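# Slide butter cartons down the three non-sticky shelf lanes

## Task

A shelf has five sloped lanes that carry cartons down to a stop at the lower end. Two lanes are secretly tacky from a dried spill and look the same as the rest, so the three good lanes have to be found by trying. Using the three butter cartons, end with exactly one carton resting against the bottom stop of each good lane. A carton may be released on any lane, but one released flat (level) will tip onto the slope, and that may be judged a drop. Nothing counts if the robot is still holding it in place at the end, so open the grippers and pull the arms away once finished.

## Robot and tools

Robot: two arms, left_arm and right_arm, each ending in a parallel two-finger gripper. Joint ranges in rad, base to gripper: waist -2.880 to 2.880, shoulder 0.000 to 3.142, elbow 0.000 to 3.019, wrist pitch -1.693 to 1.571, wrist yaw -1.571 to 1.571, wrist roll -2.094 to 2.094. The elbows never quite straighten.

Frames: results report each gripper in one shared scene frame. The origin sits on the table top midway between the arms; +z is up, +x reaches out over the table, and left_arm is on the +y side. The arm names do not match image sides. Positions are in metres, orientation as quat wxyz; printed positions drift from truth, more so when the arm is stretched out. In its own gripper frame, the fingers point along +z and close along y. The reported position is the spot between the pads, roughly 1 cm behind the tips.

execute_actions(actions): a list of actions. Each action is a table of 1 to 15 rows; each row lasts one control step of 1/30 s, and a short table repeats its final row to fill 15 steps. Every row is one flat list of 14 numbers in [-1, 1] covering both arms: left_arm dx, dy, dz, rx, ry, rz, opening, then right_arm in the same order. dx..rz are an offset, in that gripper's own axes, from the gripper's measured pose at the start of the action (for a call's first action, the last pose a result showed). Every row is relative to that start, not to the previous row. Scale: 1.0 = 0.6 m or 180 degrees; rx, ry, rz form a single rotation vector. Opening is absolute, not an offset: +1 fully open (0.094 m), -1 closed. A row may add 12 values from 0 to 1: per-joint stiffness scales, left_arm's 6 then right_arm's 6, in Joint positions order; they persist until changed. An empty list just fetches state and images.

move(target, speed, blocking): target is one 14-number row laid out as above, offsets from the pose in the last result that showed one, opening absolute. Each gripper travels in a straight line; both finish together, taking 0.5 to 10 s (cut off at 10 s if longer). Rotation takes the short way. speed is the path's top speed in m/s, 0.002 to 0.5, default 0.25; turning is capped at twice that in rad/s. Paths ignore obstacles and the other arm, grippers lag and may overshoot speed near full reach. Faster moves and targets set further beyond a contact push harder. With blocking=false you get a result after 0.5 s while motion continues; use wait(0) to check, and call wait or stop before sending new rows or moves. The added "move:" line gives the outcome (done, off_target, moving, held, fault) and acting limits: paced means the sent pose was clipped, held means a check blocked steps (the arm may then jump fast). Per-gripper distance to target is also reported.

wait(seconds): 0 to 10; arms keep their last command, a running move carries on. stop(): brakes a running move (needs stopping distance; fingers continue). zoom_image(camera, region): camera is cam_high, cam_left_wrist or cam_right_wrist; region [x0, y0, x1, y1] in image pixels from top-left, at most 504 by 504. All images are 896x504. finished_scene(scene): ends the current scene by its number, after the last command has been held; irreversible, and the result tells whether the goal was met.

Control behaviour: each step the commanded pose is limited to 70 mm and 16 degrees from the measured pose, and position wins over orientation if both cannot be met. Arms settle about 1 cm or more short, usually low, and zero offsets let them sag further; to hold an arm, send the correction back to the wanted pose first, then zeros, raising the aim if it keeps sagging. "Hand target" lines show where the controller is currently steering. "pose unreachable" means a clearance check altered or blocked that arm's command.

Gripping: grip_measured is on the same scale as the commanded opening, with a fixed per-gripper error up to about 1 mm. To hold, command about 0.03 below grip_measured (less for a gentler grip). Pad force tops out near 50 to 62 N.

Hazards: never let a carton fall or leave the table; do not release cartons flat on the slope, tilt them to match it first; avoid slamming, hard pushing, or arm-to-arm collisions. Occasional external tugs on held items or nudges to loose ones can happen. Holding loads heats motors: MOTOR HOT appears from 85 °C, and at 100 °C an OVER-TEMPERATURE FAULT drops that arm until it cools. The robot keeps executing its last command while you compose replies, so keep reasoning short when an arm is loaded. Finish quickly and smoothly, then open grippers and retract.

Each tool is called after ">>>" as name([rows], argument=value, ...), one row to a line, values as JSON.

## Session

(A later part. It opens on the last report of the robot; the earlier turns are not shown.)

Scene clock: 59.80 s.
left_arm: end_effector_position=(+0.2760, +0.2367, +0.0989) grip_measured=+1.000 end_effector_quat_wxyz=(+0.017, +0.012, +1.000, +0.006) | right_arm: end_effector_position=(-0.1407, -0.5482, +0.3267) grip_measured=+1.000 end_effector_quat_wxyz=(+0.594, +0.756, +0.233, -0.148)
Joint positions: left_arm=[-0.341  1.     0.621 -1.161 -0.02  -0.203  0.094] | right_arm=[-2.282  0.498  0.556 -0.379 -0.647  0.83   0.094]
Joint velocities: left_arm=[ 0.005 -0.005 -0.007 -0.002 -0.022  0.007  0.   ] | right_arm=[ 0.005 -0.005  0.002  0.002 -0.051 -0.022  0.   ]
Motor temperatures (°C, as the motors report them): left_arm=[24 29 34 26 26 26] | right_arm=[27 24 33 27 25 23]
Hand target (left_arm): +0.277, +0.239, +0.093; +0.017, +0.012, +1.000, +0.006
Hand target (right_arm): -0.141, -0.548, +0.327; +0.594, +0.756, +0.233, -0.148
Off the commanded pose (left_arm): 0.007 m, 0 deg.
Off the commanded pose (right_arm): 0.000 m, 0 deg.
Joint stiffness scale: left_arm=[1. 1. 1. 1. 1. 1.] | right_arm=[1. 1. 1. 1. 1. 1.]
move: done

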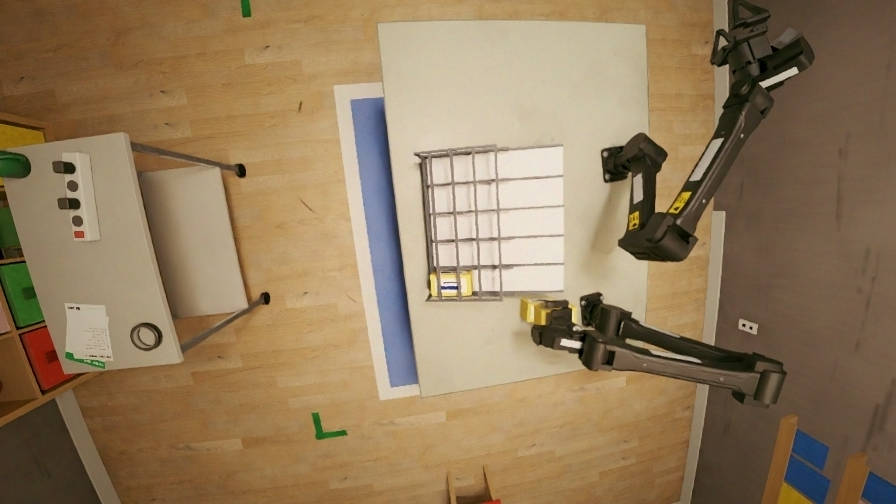

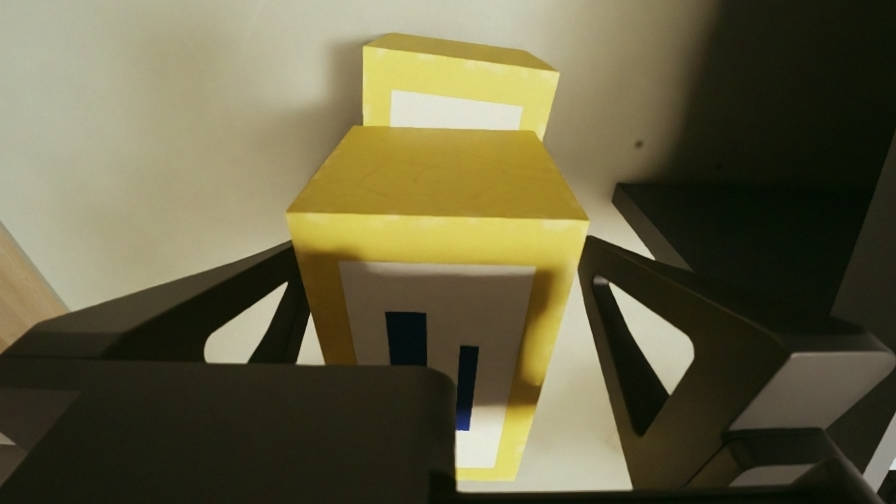

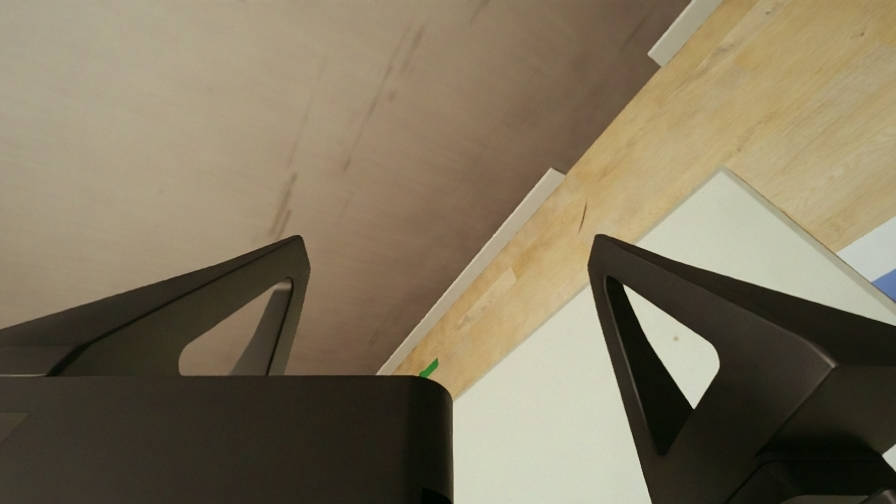

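>>> move(target=[0.04,0.003,0.006,0,0,0,1,0,0,0,0,0,0,1], speed=0.06)

>>> move(target=[0,0,0,0,0,0,0.3,0,0,0,0,0,0,1])

>>> move(target=[-0.06,0,-0.3,0,0.03,-0.008,0.3,0,0,0,0,0,0,1], speed=0.15)

Scene clock: 64.30 s.
left_arm: end_effector_position=(+0.2616, +0.2396, +0.0990) grip_measured=+1.000 end_effector_quat_wxyz=(+0.030, +0.013, +0.999, +0.004) | right_arm: end_effector_position=(-0.1407, -0.5482, +0.3267) grip_measured=+1.000 end_effector_quat_wxyz=(+0.594, +0.756, +0.233, -0.148)
Joint positions: left_arm=[-0.343  0.928  0.581 -1.168 -0.02  -0.203  0.094] | right_arm=[-2.282  0.498  0.556 -0.379 -0.647  0.83   0.094]
Joint velocities: left_arm=[ 0.005  0.005 -0.002 -0.002 -0.022 -0.051  0.   ] | right_arm=[-0.005  0.005 -0.012  0.002  0.051  0.066  0.   ]
Motor temperatures (°C, as the motors report them): left_arm=[24 29 33 26 26 26] | right_arm=[27 24 33 27 25 23]
Hand target (left_arm): +0.252, +0.239, +0.095; +0.017, +0.012, +1.000, +0.006
Hand target (right_arm): -0.141, -0.548, +0.327; +0.594, +0.756, +0.233, -0.148
Off the commanded pose (left_arm): 0.010 m, 1 deg.
Off the commanded pose (right_arm): 0.000 m, 0 deg.
Joint stiffness scale: left_arm=[1. 1. 1. 1. 1. 1.] | right_arm=[1. 1. 1. 1. 1. 1.]
move: done

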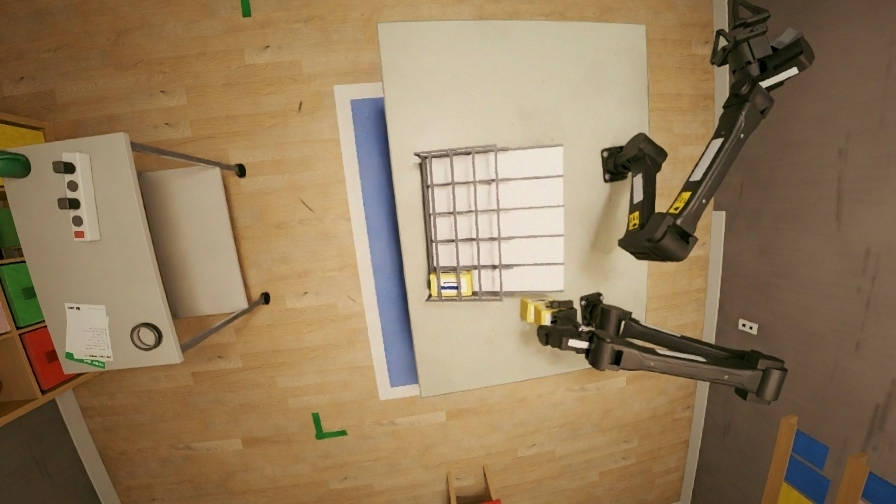

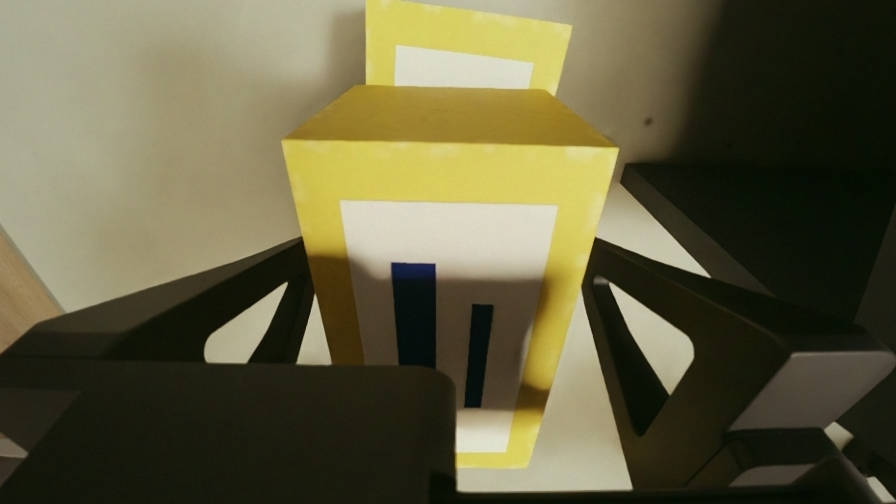

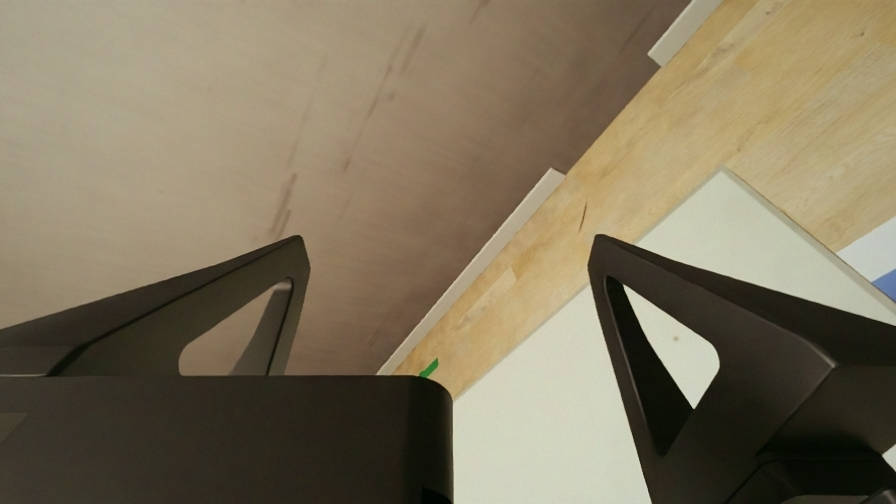

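Scene clock: 64.80 s.
left_arm: end_effector_position=(+0.2616, +0.2398, +0.0990) grip_measured=+0.334 end_effector_quat_wxyz=(+0.030, +0.013, +0.999, +0.004) | right_arm: end_effector_position=(-0.1407, -0.5482, +0.3267) grip_measured=+1.000 end_effector_quat_wxyz=(+0.594, +0.756, +0.233, -0.148)
Joint positions: left_arm=[-0.343  0.928  0.581 -1.168 -0.021 -0.203  0.063] | right_arm=[-2.282  0.498  0.556 -0.379 -0.647  0.83   0.094]
Joint velocities: left_arm=[-0.005 -0.015 -0.007 -0.007  0.007 -0.037  0.001] | right_arm=[-0.005 -0.015 -0.017  0.007 -0.066 -0.051  0.   ]
Motor temperatures (°C, as the motors report them): left_arm=[24 29 33 26 26 26] | right_arm=[27 24 33 27 25 23]
Hand target (left_arm): +0.262, +0.240, +0.099; +0.030, +0.013, +0.999, +0.003
Hand target (right_arm): -0.141, -0.548, +0.327; +0.594, +0.756, +0.233, -0.148
Off the commanded pose (left_arm): 0.000 m, 0 deg.
Off the commanded pose (right_arm): 0.000 m, 0 deg.
Joint stiffness scale: left_arm=[1. 1. 1. 1. 1. 1.] | right_arm=[1. 1. 1. 1. 1. 1.]
move: done

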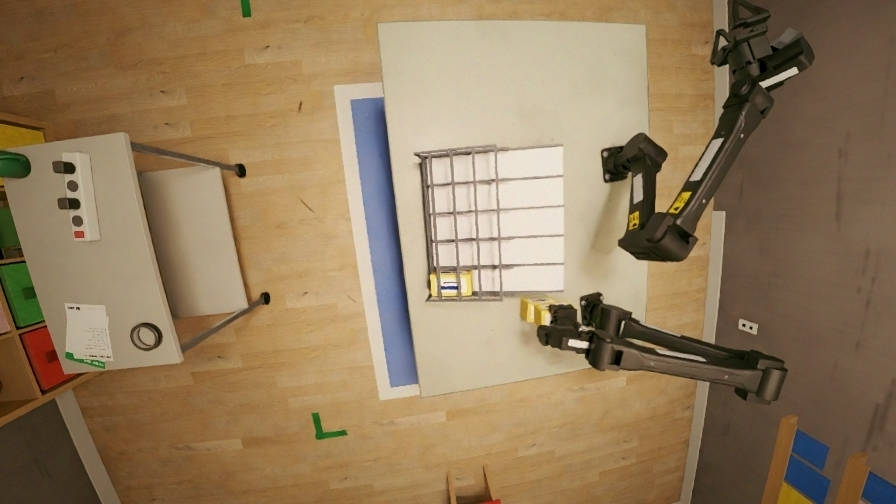

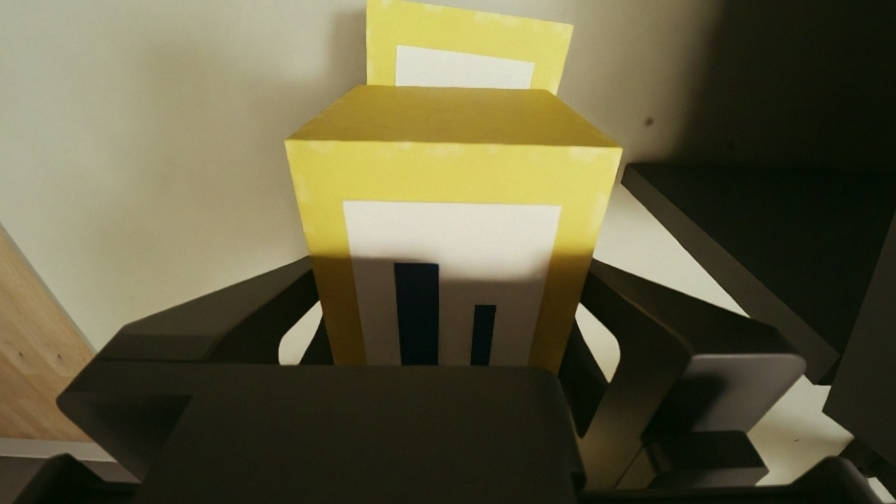

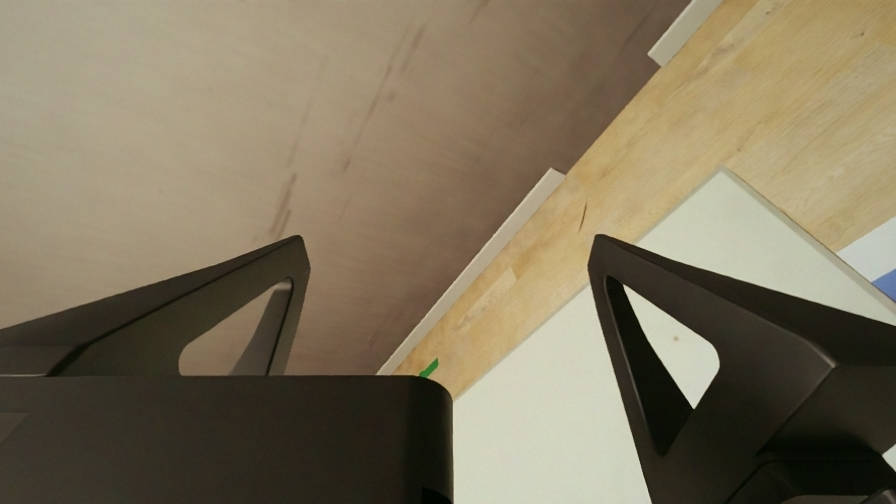

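Scene clock: 66.40 s.
left_arm: end_effector_position=(+0.2784, +0.2378, +0.2536) grip_measured=+0.334 end_effector_quat_wxyz=(-0.027, +0.004, +1.000, +0.008) | right_arm: end_effector_position=(-0.1407, -0.5482, +0.3267) grip_measured=+1.000 end_effector_quat_wxyz=(+0.594, +0.756, +0.233, -0.148)
Joint positions: left_arm=[-0.324  0.99   1.029 -1.665 -0.005 -0.203  0.063] | right_arm=[-2.282  0.498  0.556 -0.379 -0.647  0.83   0.094]
Joint velocities: left_arm=[ 0.005  0.015  0.007 -0.002  0.007 -0.022 -0.001] | right_arm=[-0.024  0.005  0.002  0.002 -0.007  0.037  0.   ]
Motor temperatures (°C, as the motors report them): left_arm=[24 29 34 26 26 26] | right_arm=[27 24 33 27 25 23]
Hand target (left_arm): +0.288, +0.238, +0.279; -0.003, -0.000, +1.000, +0.002
Hand target (right_arm): -0.141, -0.548, +0.327; +0.594, +0.756, +0.233, -0.148
Off the commanded pose (left_arm): 0.028 m, 1 deg.
Off the commanded pose (right_arm): 0.000 m, 0 deg.
Joint stiffness scale: left_arm=[1. 1. 1. 1. 1. 1.] | right_arm=[1. 1. 1. 1. 1. 1.]
joint sent to its limit (left arm) — the command would take joint 4 (wrist pitch) past its lower limit, so that joint was sent only as far as its limit.
move: off_target (left_arm)

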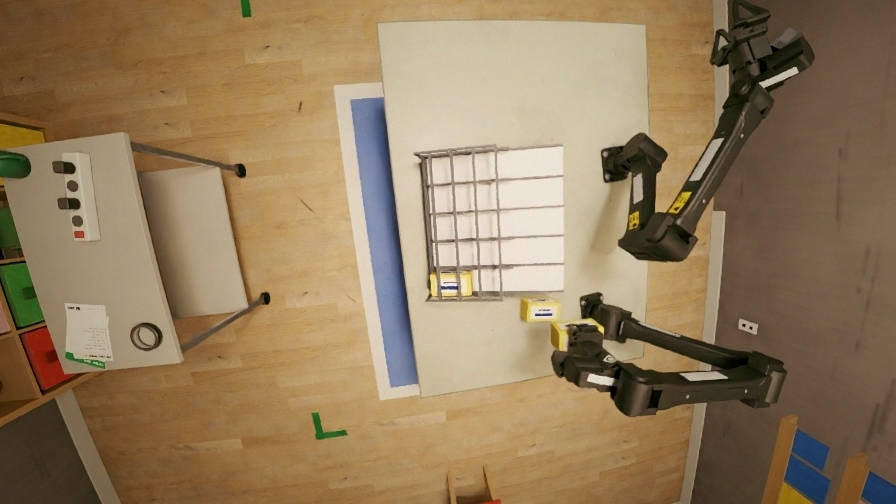

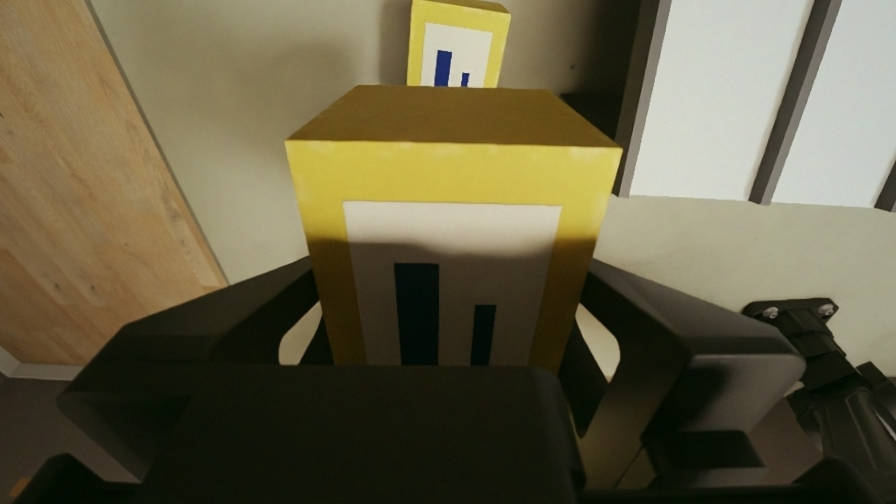

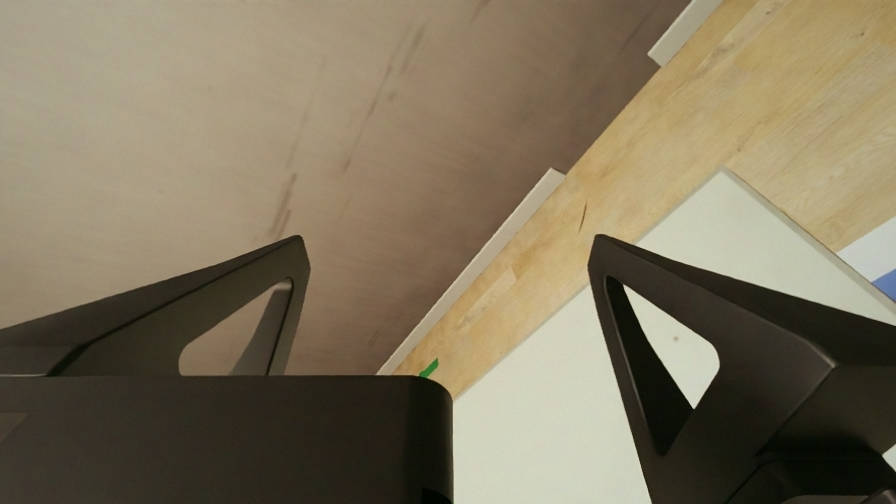

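>>> move(target=[-0.11,-0.03,-0.04,0,0.02,0,0.3,0,0,0,0,0,0,1], speed=0.2)

>>> move(target=[-0.01,-0.36,-0.03,0,0.02,0,0.3,0,0,0,0,0,0,1], speed=0.2)

Scene clock: 70.23 s.
left_arm: end_effector_position=(+0.3347, +0.2239, +0.2441) grip_measured=+0.334 end_effector_quat_wxyz=(-0.075, +0.003, +0.997, +0.013) | right_arm: end_effector_position=(-0.1407, -0.5482, +0.3267) grip_measured=+1.000 end_effector_quat_wxyz=(+0.594, +0.756, +0.233, -0.148)
Joint positions: left_arm=[-0.324  1.213  1.155 -1.665  0.005 -0.203  0.063] | right_arm=[-2.282  0.498  0.556 -0.379 -0.647  0.83   0.094]
Joint velocities: left_arm=[ 0.005 -0.005 -0.002  0.002  0.007 -0.037  0.   ] | right_arm=[-0.015 -0.005 -0.002 -0.002  0.007 -0.037  0.   ]
Motor temperatures (°C, as the motors report them): left_arm=[24 28 35 26 26 26] | right_arm=[27 24 33 27 25 23]
Hand target (left_arm): +0.345, +0.219, +0.271; -0.047, +0.003, +0.999, +0.006
Hand target (right_arm): -0.141, -0.548, +0.327; +0.594, +0.756, +0.233, -0.148
Off the commanded pose (left_arm): 0.032 m, 2 deg.
Off the commanded pose (right_arm): 0.000 m, 0 deg.
Joint stiffness scale: left_arm=[1. 1. 1. 1. 1. 1.] | right_arm=[1. 1. 1. 1. 1. 1.]
joint sent to its limit (left arm) — the command would take joint 4 (wrist pitch) past its lower limit, so that joint was sent only as far as its limit.
move: off_target (left_arm)

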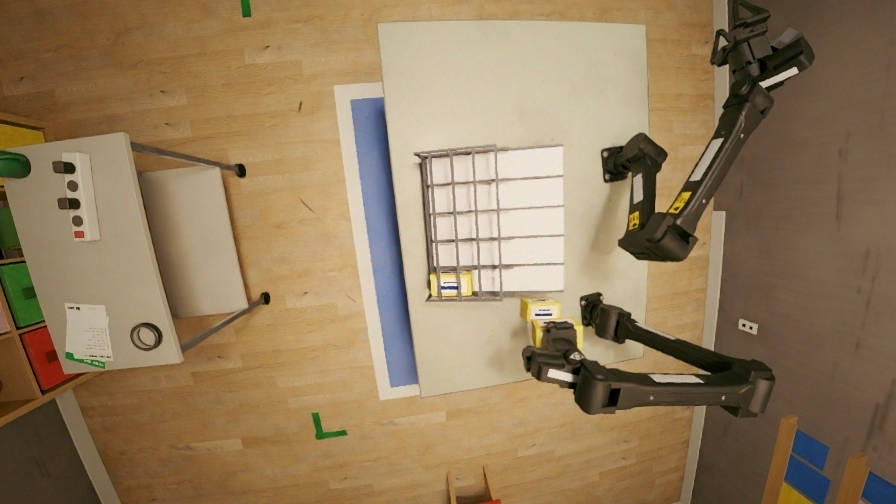

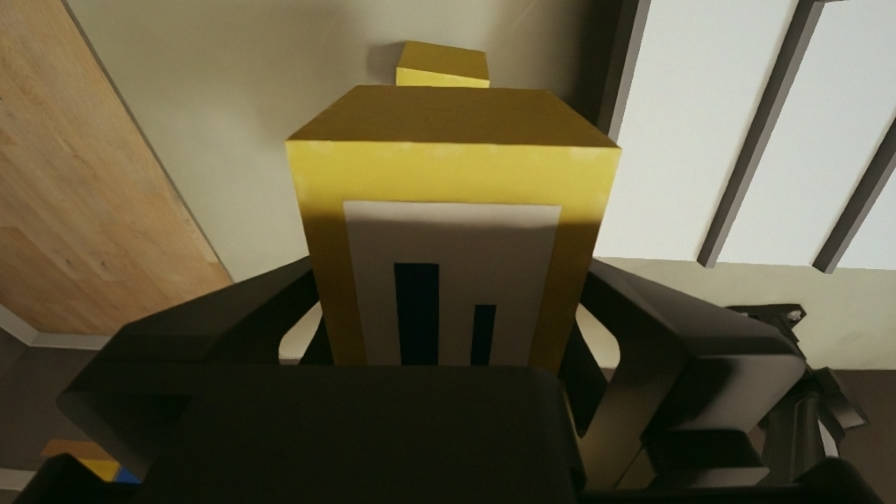

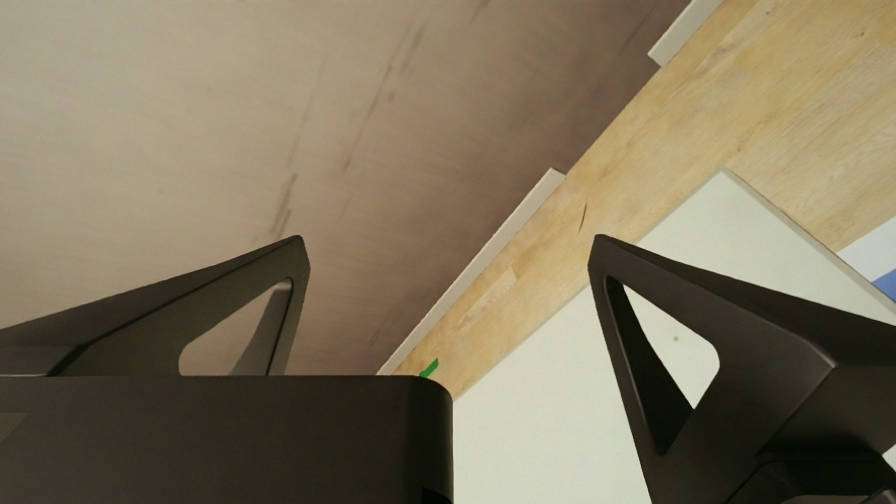

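Scene clock: 71.83 s.
left_arm: end_effector_position=(+0.3298, +0.0143, +0.2272) grip_measured=+0.334 end_effector_quat_wxyz=(-0.120, +0.011, +0.992, +0.024) | right_arm: end_effector_position=(-0.1407, -0.5482, +0.3267) grip_measured=+1.000 end_effector_quat_wxyz=(+0.594, +0.756, +0.233, -0.148)
Joint positions: left_arm=[-0.825  1.512  1.39  -1.665  0.119 -0.675  0.063] | right_arm=[-2.282  0.498  0.556 -0.379 -0.647  0.83   0.094]
Joint velocities: left_arm=[ 0.005 -0.024  0.012 -0.012  0.007 -0.066  0.   ] | right_arm=[-0.005 -0.005 -0.002  0.007  0.022 -0.007  0.   ]
Motor temperatures (°C, as the motors report them): left_arm=[24 29 36 26 26 26] | right_arm=[27 24 33 27 25 23]
Hand target (left_arm): +0.340, +0.006, +0.254; -0.099, +0.003, +0.995, +0.006
Hand target (right_arm): -0.141, -0.548, +0.327; +0.594, +0.756, +0.233, -0.148
Off the commanded pose (left_arm): 0.031 m, 2 deg.
Off the commanded pose (right_arm): 0.000 m, 0 deg.
Joint stiffness scale: left_arm=[1. 1. 1. 1. 1. 1.] | right_arm=[1. 1. 1. 1. 1. 1.]
joint sent to its limit (left arm) — the command would take joint 4 (wrist pitch) past its lower limit, so that joint was sent only as far as its limit.
move: off_target (left_arm)

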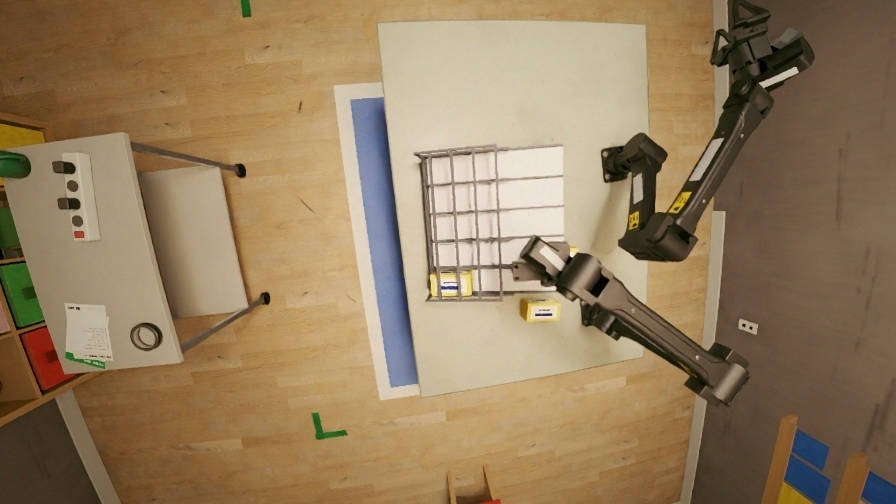

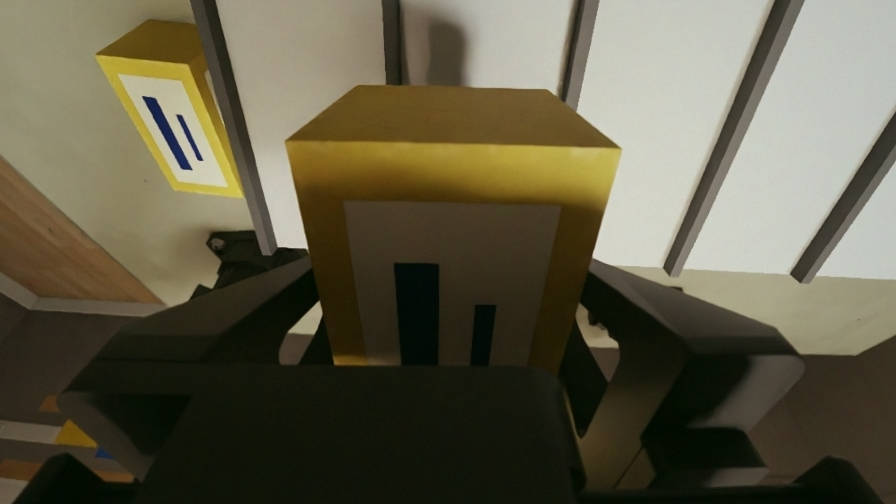

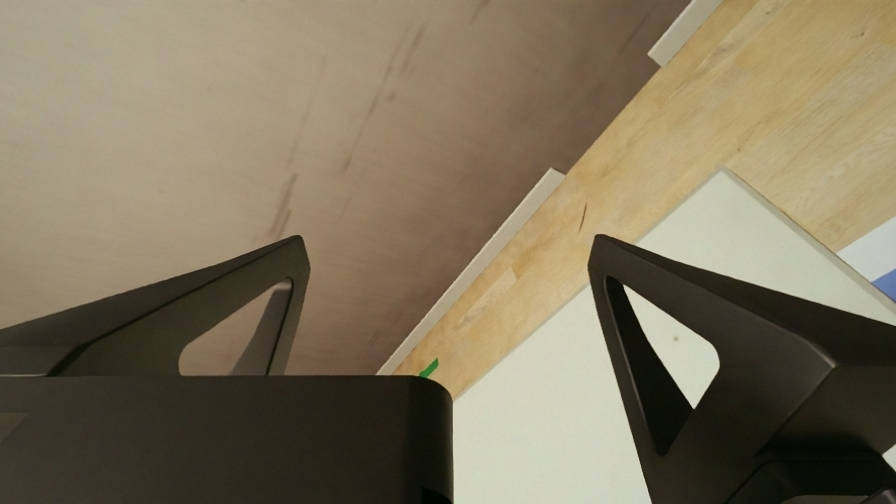

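>>> move(target=[-0.057,-0.025,0.058,0.015,0.01,0,0.3,0,0,0,0,0,0,1], speed=0.08)

Scene clock: 79.63 s.
left_arm: end_effector_position=(+0.3501, +0.0001, +0.1822) grip_measured=+0.334 end_effector_quat_wxyz=(-0.140, +0.003, +0.990, +0.010) | right_arm: end_effector_position=(-0.1407, -0.5482, +0.3267) grip_measured=+1.000 end_effector_quat_wxyz=(+0.594, +0.756, +0.233, -0.148)
Joint positions: left_arm=[-0.802  1.604  1.373 -1.572  0.161 -0.662  0.063] | right_arm=[-2.282  0.498  0.556 -0.379 -0.647  0.83   0.094]
Joint velocities: left_arm=[ 0.005 -0.005 -0.002 -0.002 -0.095  0.007  0.   ] | right_arm=[-0.005 -0.005 -0.002  0.012  0.007 -0.022  0.   ]
Motor temperatures (°C, as the motors report them): left_arm=[24 29 37 26 26 26] | right_arm=[27 24 33 27 25 23]
Hand target (left_arm): +0.354, +0.001, +0.184; -0.136, +0.008, +0.991, +0.001
Hand target (right_arm): -0.141, -0.548, +0.327; +0.594, +0.756, +0.233, -0.148
Off the commanded pose (left_arm): 0.005 m, 1 deg.
Off the commanded pose (right_arm): 0.000 m, 0 deg.
Joint stiffness scale: left_arm=[1. 1. 1. 1. 1. 1.] | right_arm=[1. 1. 1. 1. 1. 1.]
move: done

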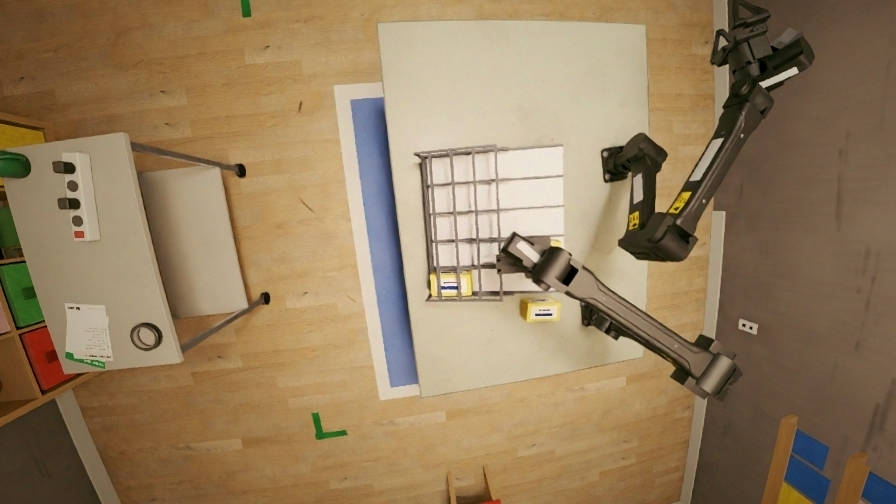

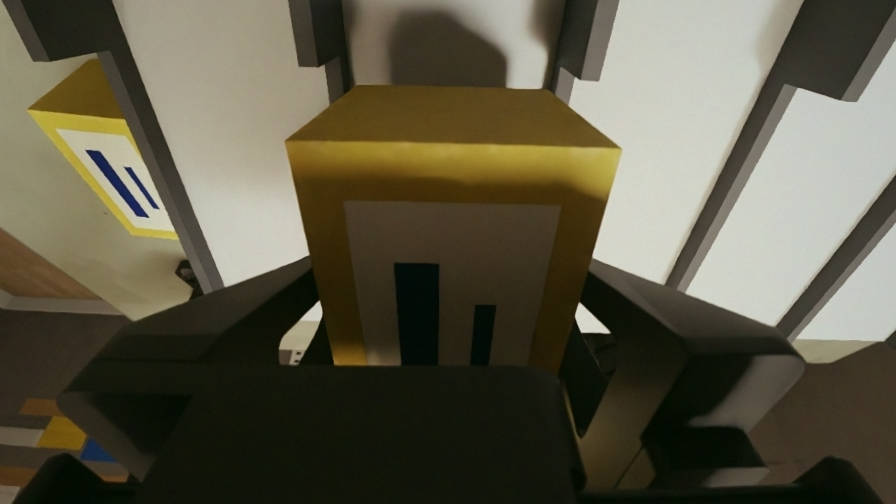

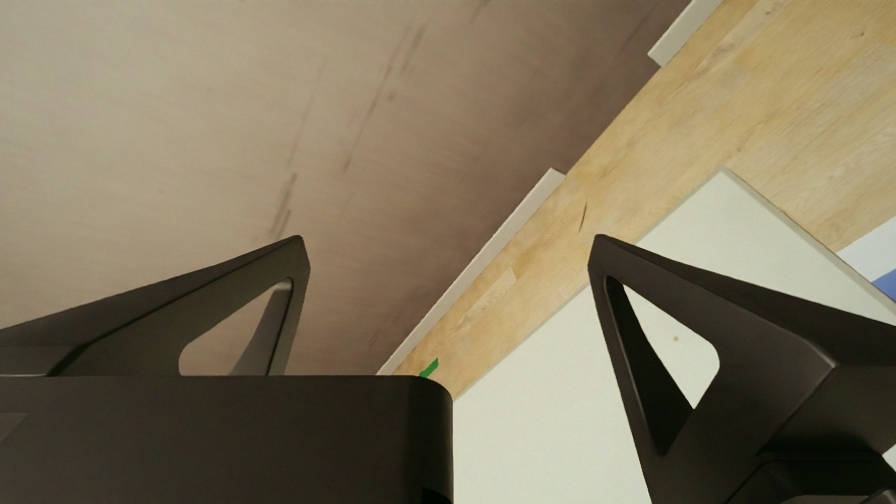

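>>> move(target=[0,-0.004,0.04,0,0,0.008,0.3,0,0,0,0,0,0,1], speed=0.04)

>>> move(target=[0,0,0,0,0,0,0.7,0,0,0,0,0,0,1])

>>> wait(seconds=1)

Scene clock: 83.67 s.
left_arm: end_effector_position=(+0.3453, +0.0037, +0.1598) grip_measured=+0.334 end_effector_quat_wxyz=(-0.143, +0.004, +0.990, +0.012) | right_arm: end_effector_position=(-0.1407, -0.5482, +0.3267) grip_measured=+1.000 end_effector_quat_wxyz=(+0.594, +0.756, +0.233, -0.148)
Joint positions: left_arm=[-0.802  1.609  1.318 -1.519  0.161 -0.661  0.063] | right_arm=[-2.282  0.498  0.556 -0.379 -0.647  0.83   0.094]
Joint velocities: left_arm=[-0.015  0.005  0.002  0.002  0.066 -0.037 -0.   ] | right_arm=[ 0.005  0.005 -0.007  0.007  0.007 -0.066  0.   ]
Motor temperatures (°C, as the motors report them): left_arm=[24 29 36 26 26 26] | right_arm=[27 24 33 27 25 23]
Hand target (left_arm): +0.343, -0.002, +0.159; -0.140, +0.016, +0.990, +0.008
Hand target (right_arm): -0.141, -0.548, +0.327; +0.594, +0.756, +0.233, -0.148
Off the commanded pose (left_arm): 0.006 m, 1 deg.
Off the commanded pose (right_arm): 0.000 m, 0 deg.
Joint stiffness scale: left_arm=[1. 1. 1. 1. 1. 1.] | right_arm=[1. 1. 1. 1. 1. 1.]
move: done

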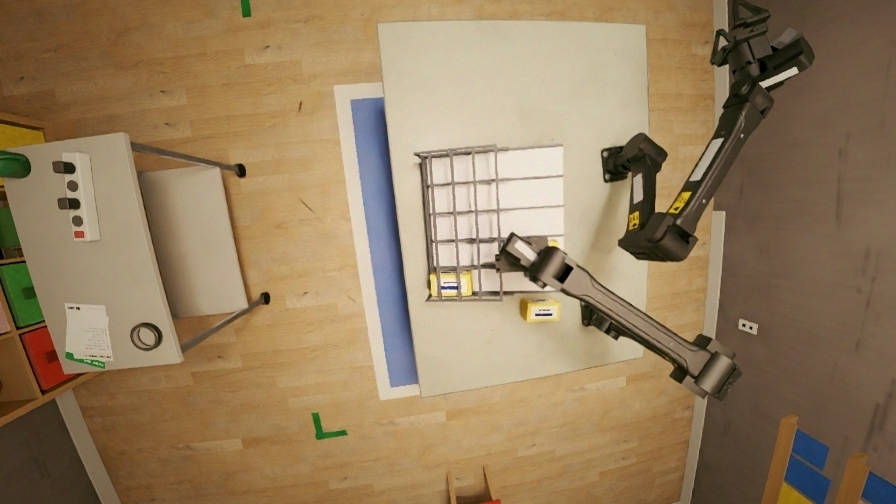

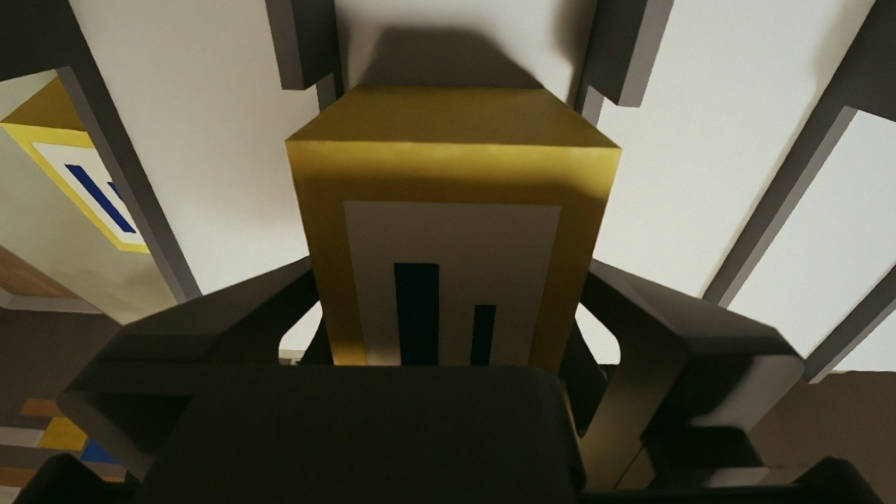

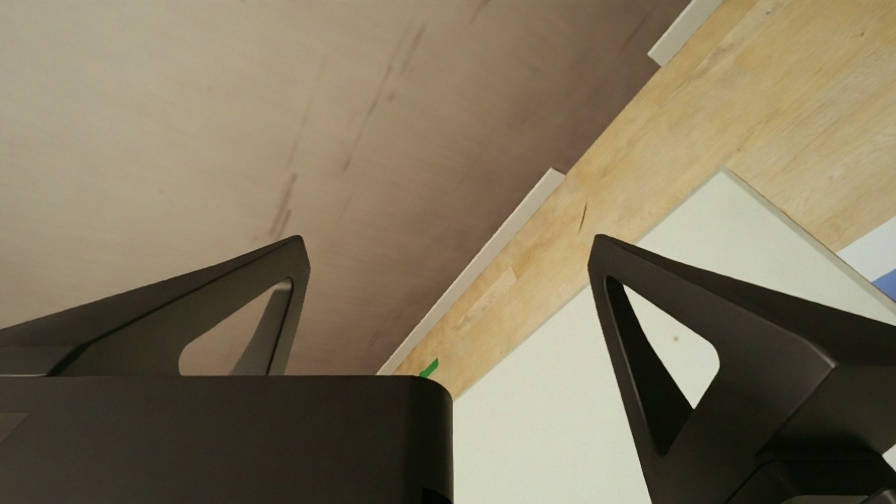

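Scene clock: 84.17 s.
left_arm: end_effector_position=(+0.3453, +0.0037, +0.1603) grip_measured=+0.698 end_effector_quat_wxyz=(-0.143, +0.004, +0.990, +0.012) | right_arm: end_effector_position=(-0.1407, -0.5482, +0.3267) grip_measured=+1.000 end_effector_quat_wxyz=(+0.594, +0.756, +0.233, -0.148)
Joint positions: left_arm=[-0.802  1.608  1.318 -1.519  0.161 -0.661  0.08 ] | right_arm=[-2.282  0.498  0.556 -0.379 -0.647  0.83   0.094]
Joint velocities: left_arm=[-0.015  0.005  0.012 -0.012  0.007  0.022 -0.   ] | right_arm=[-0.005  0.005 -0.002  0.012 -0.066 -0.066  0.   ]
Motor temperatures (°C, as the motors report them): left_arm=[24 29 36 26 26 26] | right_arm=[27 24 33 27 25 23]
Hand target (left_arm): +0.345, +0.004, +0.160; -0.143, +0.004, +0.990, +0.012
Hand target (right_arm): -0.141, -0.548, +0.327; +0.594, +0.756, +0.233, -0.148
Off the commanded pose (left_arm): 0.000 m, 0 deg.
Off the commanded pose (right_arm): 0.000 m, 0 deg.
Joint stiffness scale: left_arm=[1. 1. 1. 1. 1. 1.] | right_arm=[1. 1. 1. 1. 1. 1.]
move: done

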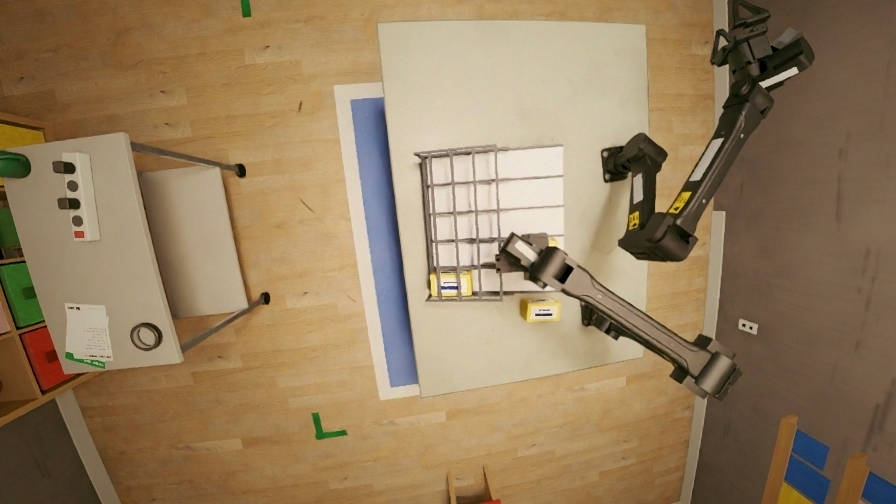

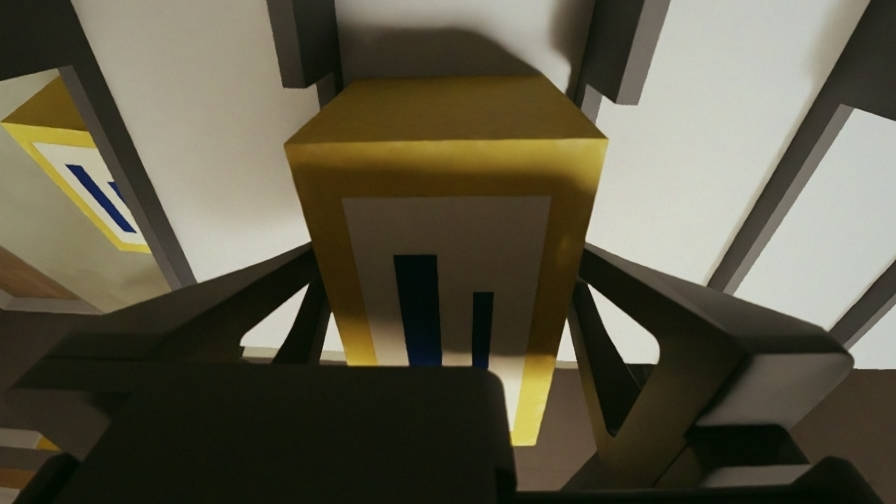

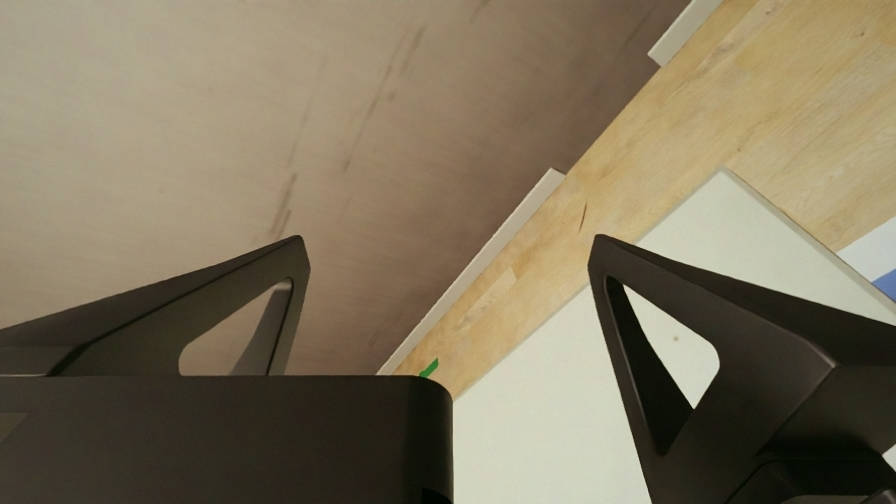

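Scene clock: 85.17 s.
left_arm: end_effector_position=(+0.3453, +0.0037, +0.1603) grip_measured=+0.698 end_effector_quat_wxyz=(-0.143, +0.004, +0.990, +0.012) | right_arm: end_effector_position=(-0.1407, -0.5482, +0.3267) grip_measured=+1.000 end_effector_quat_wxyz=(+0.594, +0.756, +0.233, -0.148)
Joint positions: left_arm=[-0.802  1.608  1.318 -1.519  0.161 -0.661  0.08 ] | right_arm=[-2.282  0.498  0.556 -0.379 -0.647  0.83   0.094]
Joint velocities: left_arm=[ 0.005 -0.015 -0.007 -0.012  0.022 -0.066 -0.001] | right_arm=[-0.015 -0.005  0.002 -0.012 -0.051  0.007  0.   ]
Motor temperatures (°C, as the motors report them): left_arm=[24 29 36 26 26 26] | right_arm=[27 24 33 27 25 23]
Hand target (left_arm): +0.345, +0.004, +0.160; -0.143, +0.004, +0.990, +0.012
Hand target (right_arm): -0.141, -0.548, +0.327; +0.594, +0.756, +0.233, -0.148
Off the commanded pose (left_arm): 0.000 m, 0 deg.
Off the commanded pose (right_arm): 0.000 m, 0 deg.
Joint stiffness scale: left_arm=[1. 1. 1. 1. 1. 1.] | right_arm=[1. 1. 1. 1. 1. 1.]
wait: 1.00 s; at rest by 0.17 s

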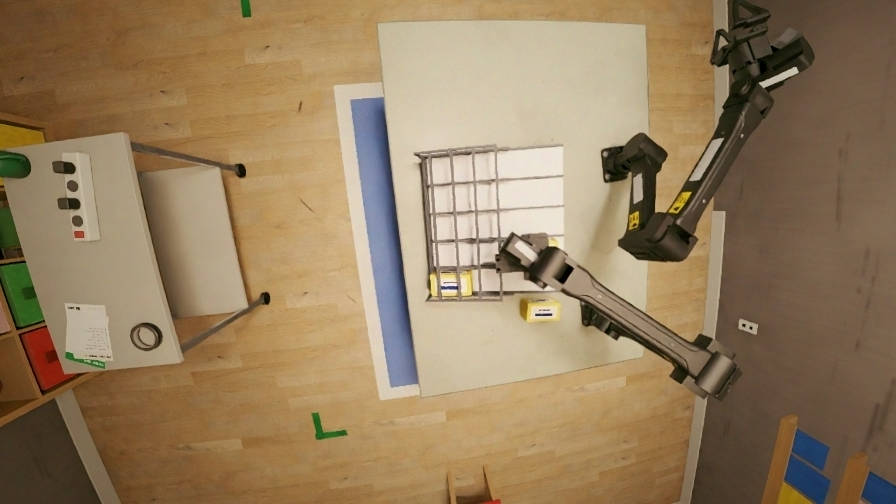

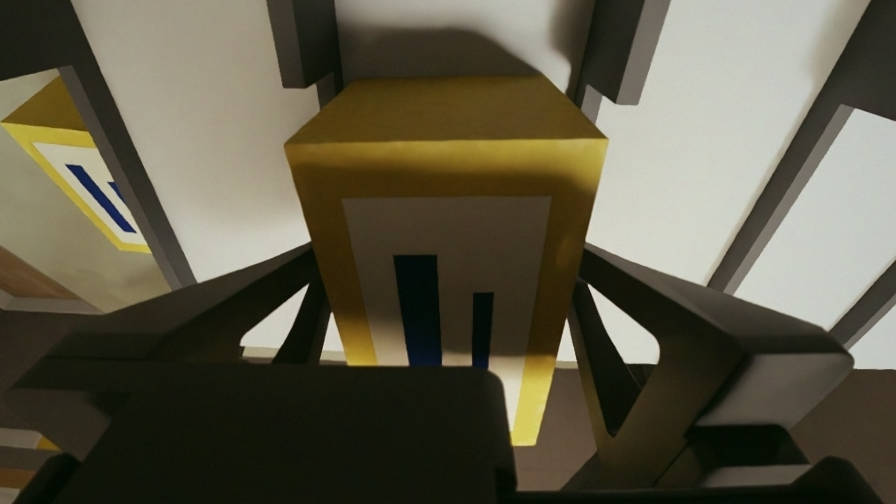

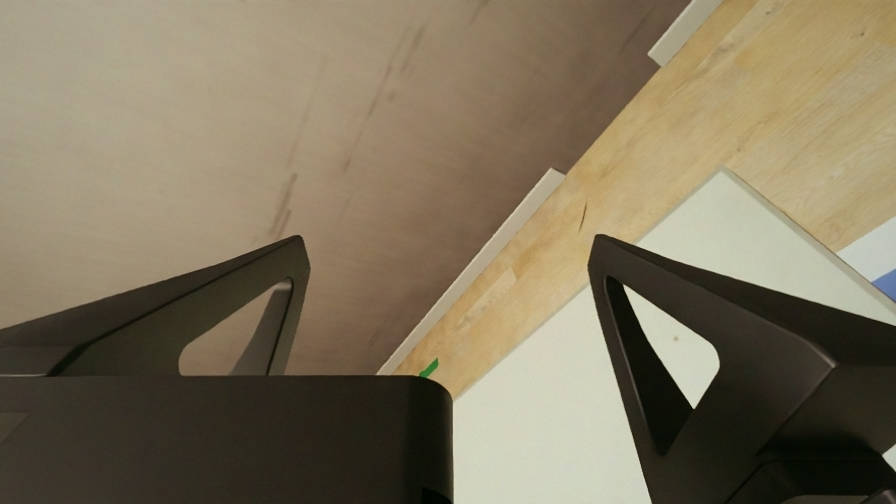

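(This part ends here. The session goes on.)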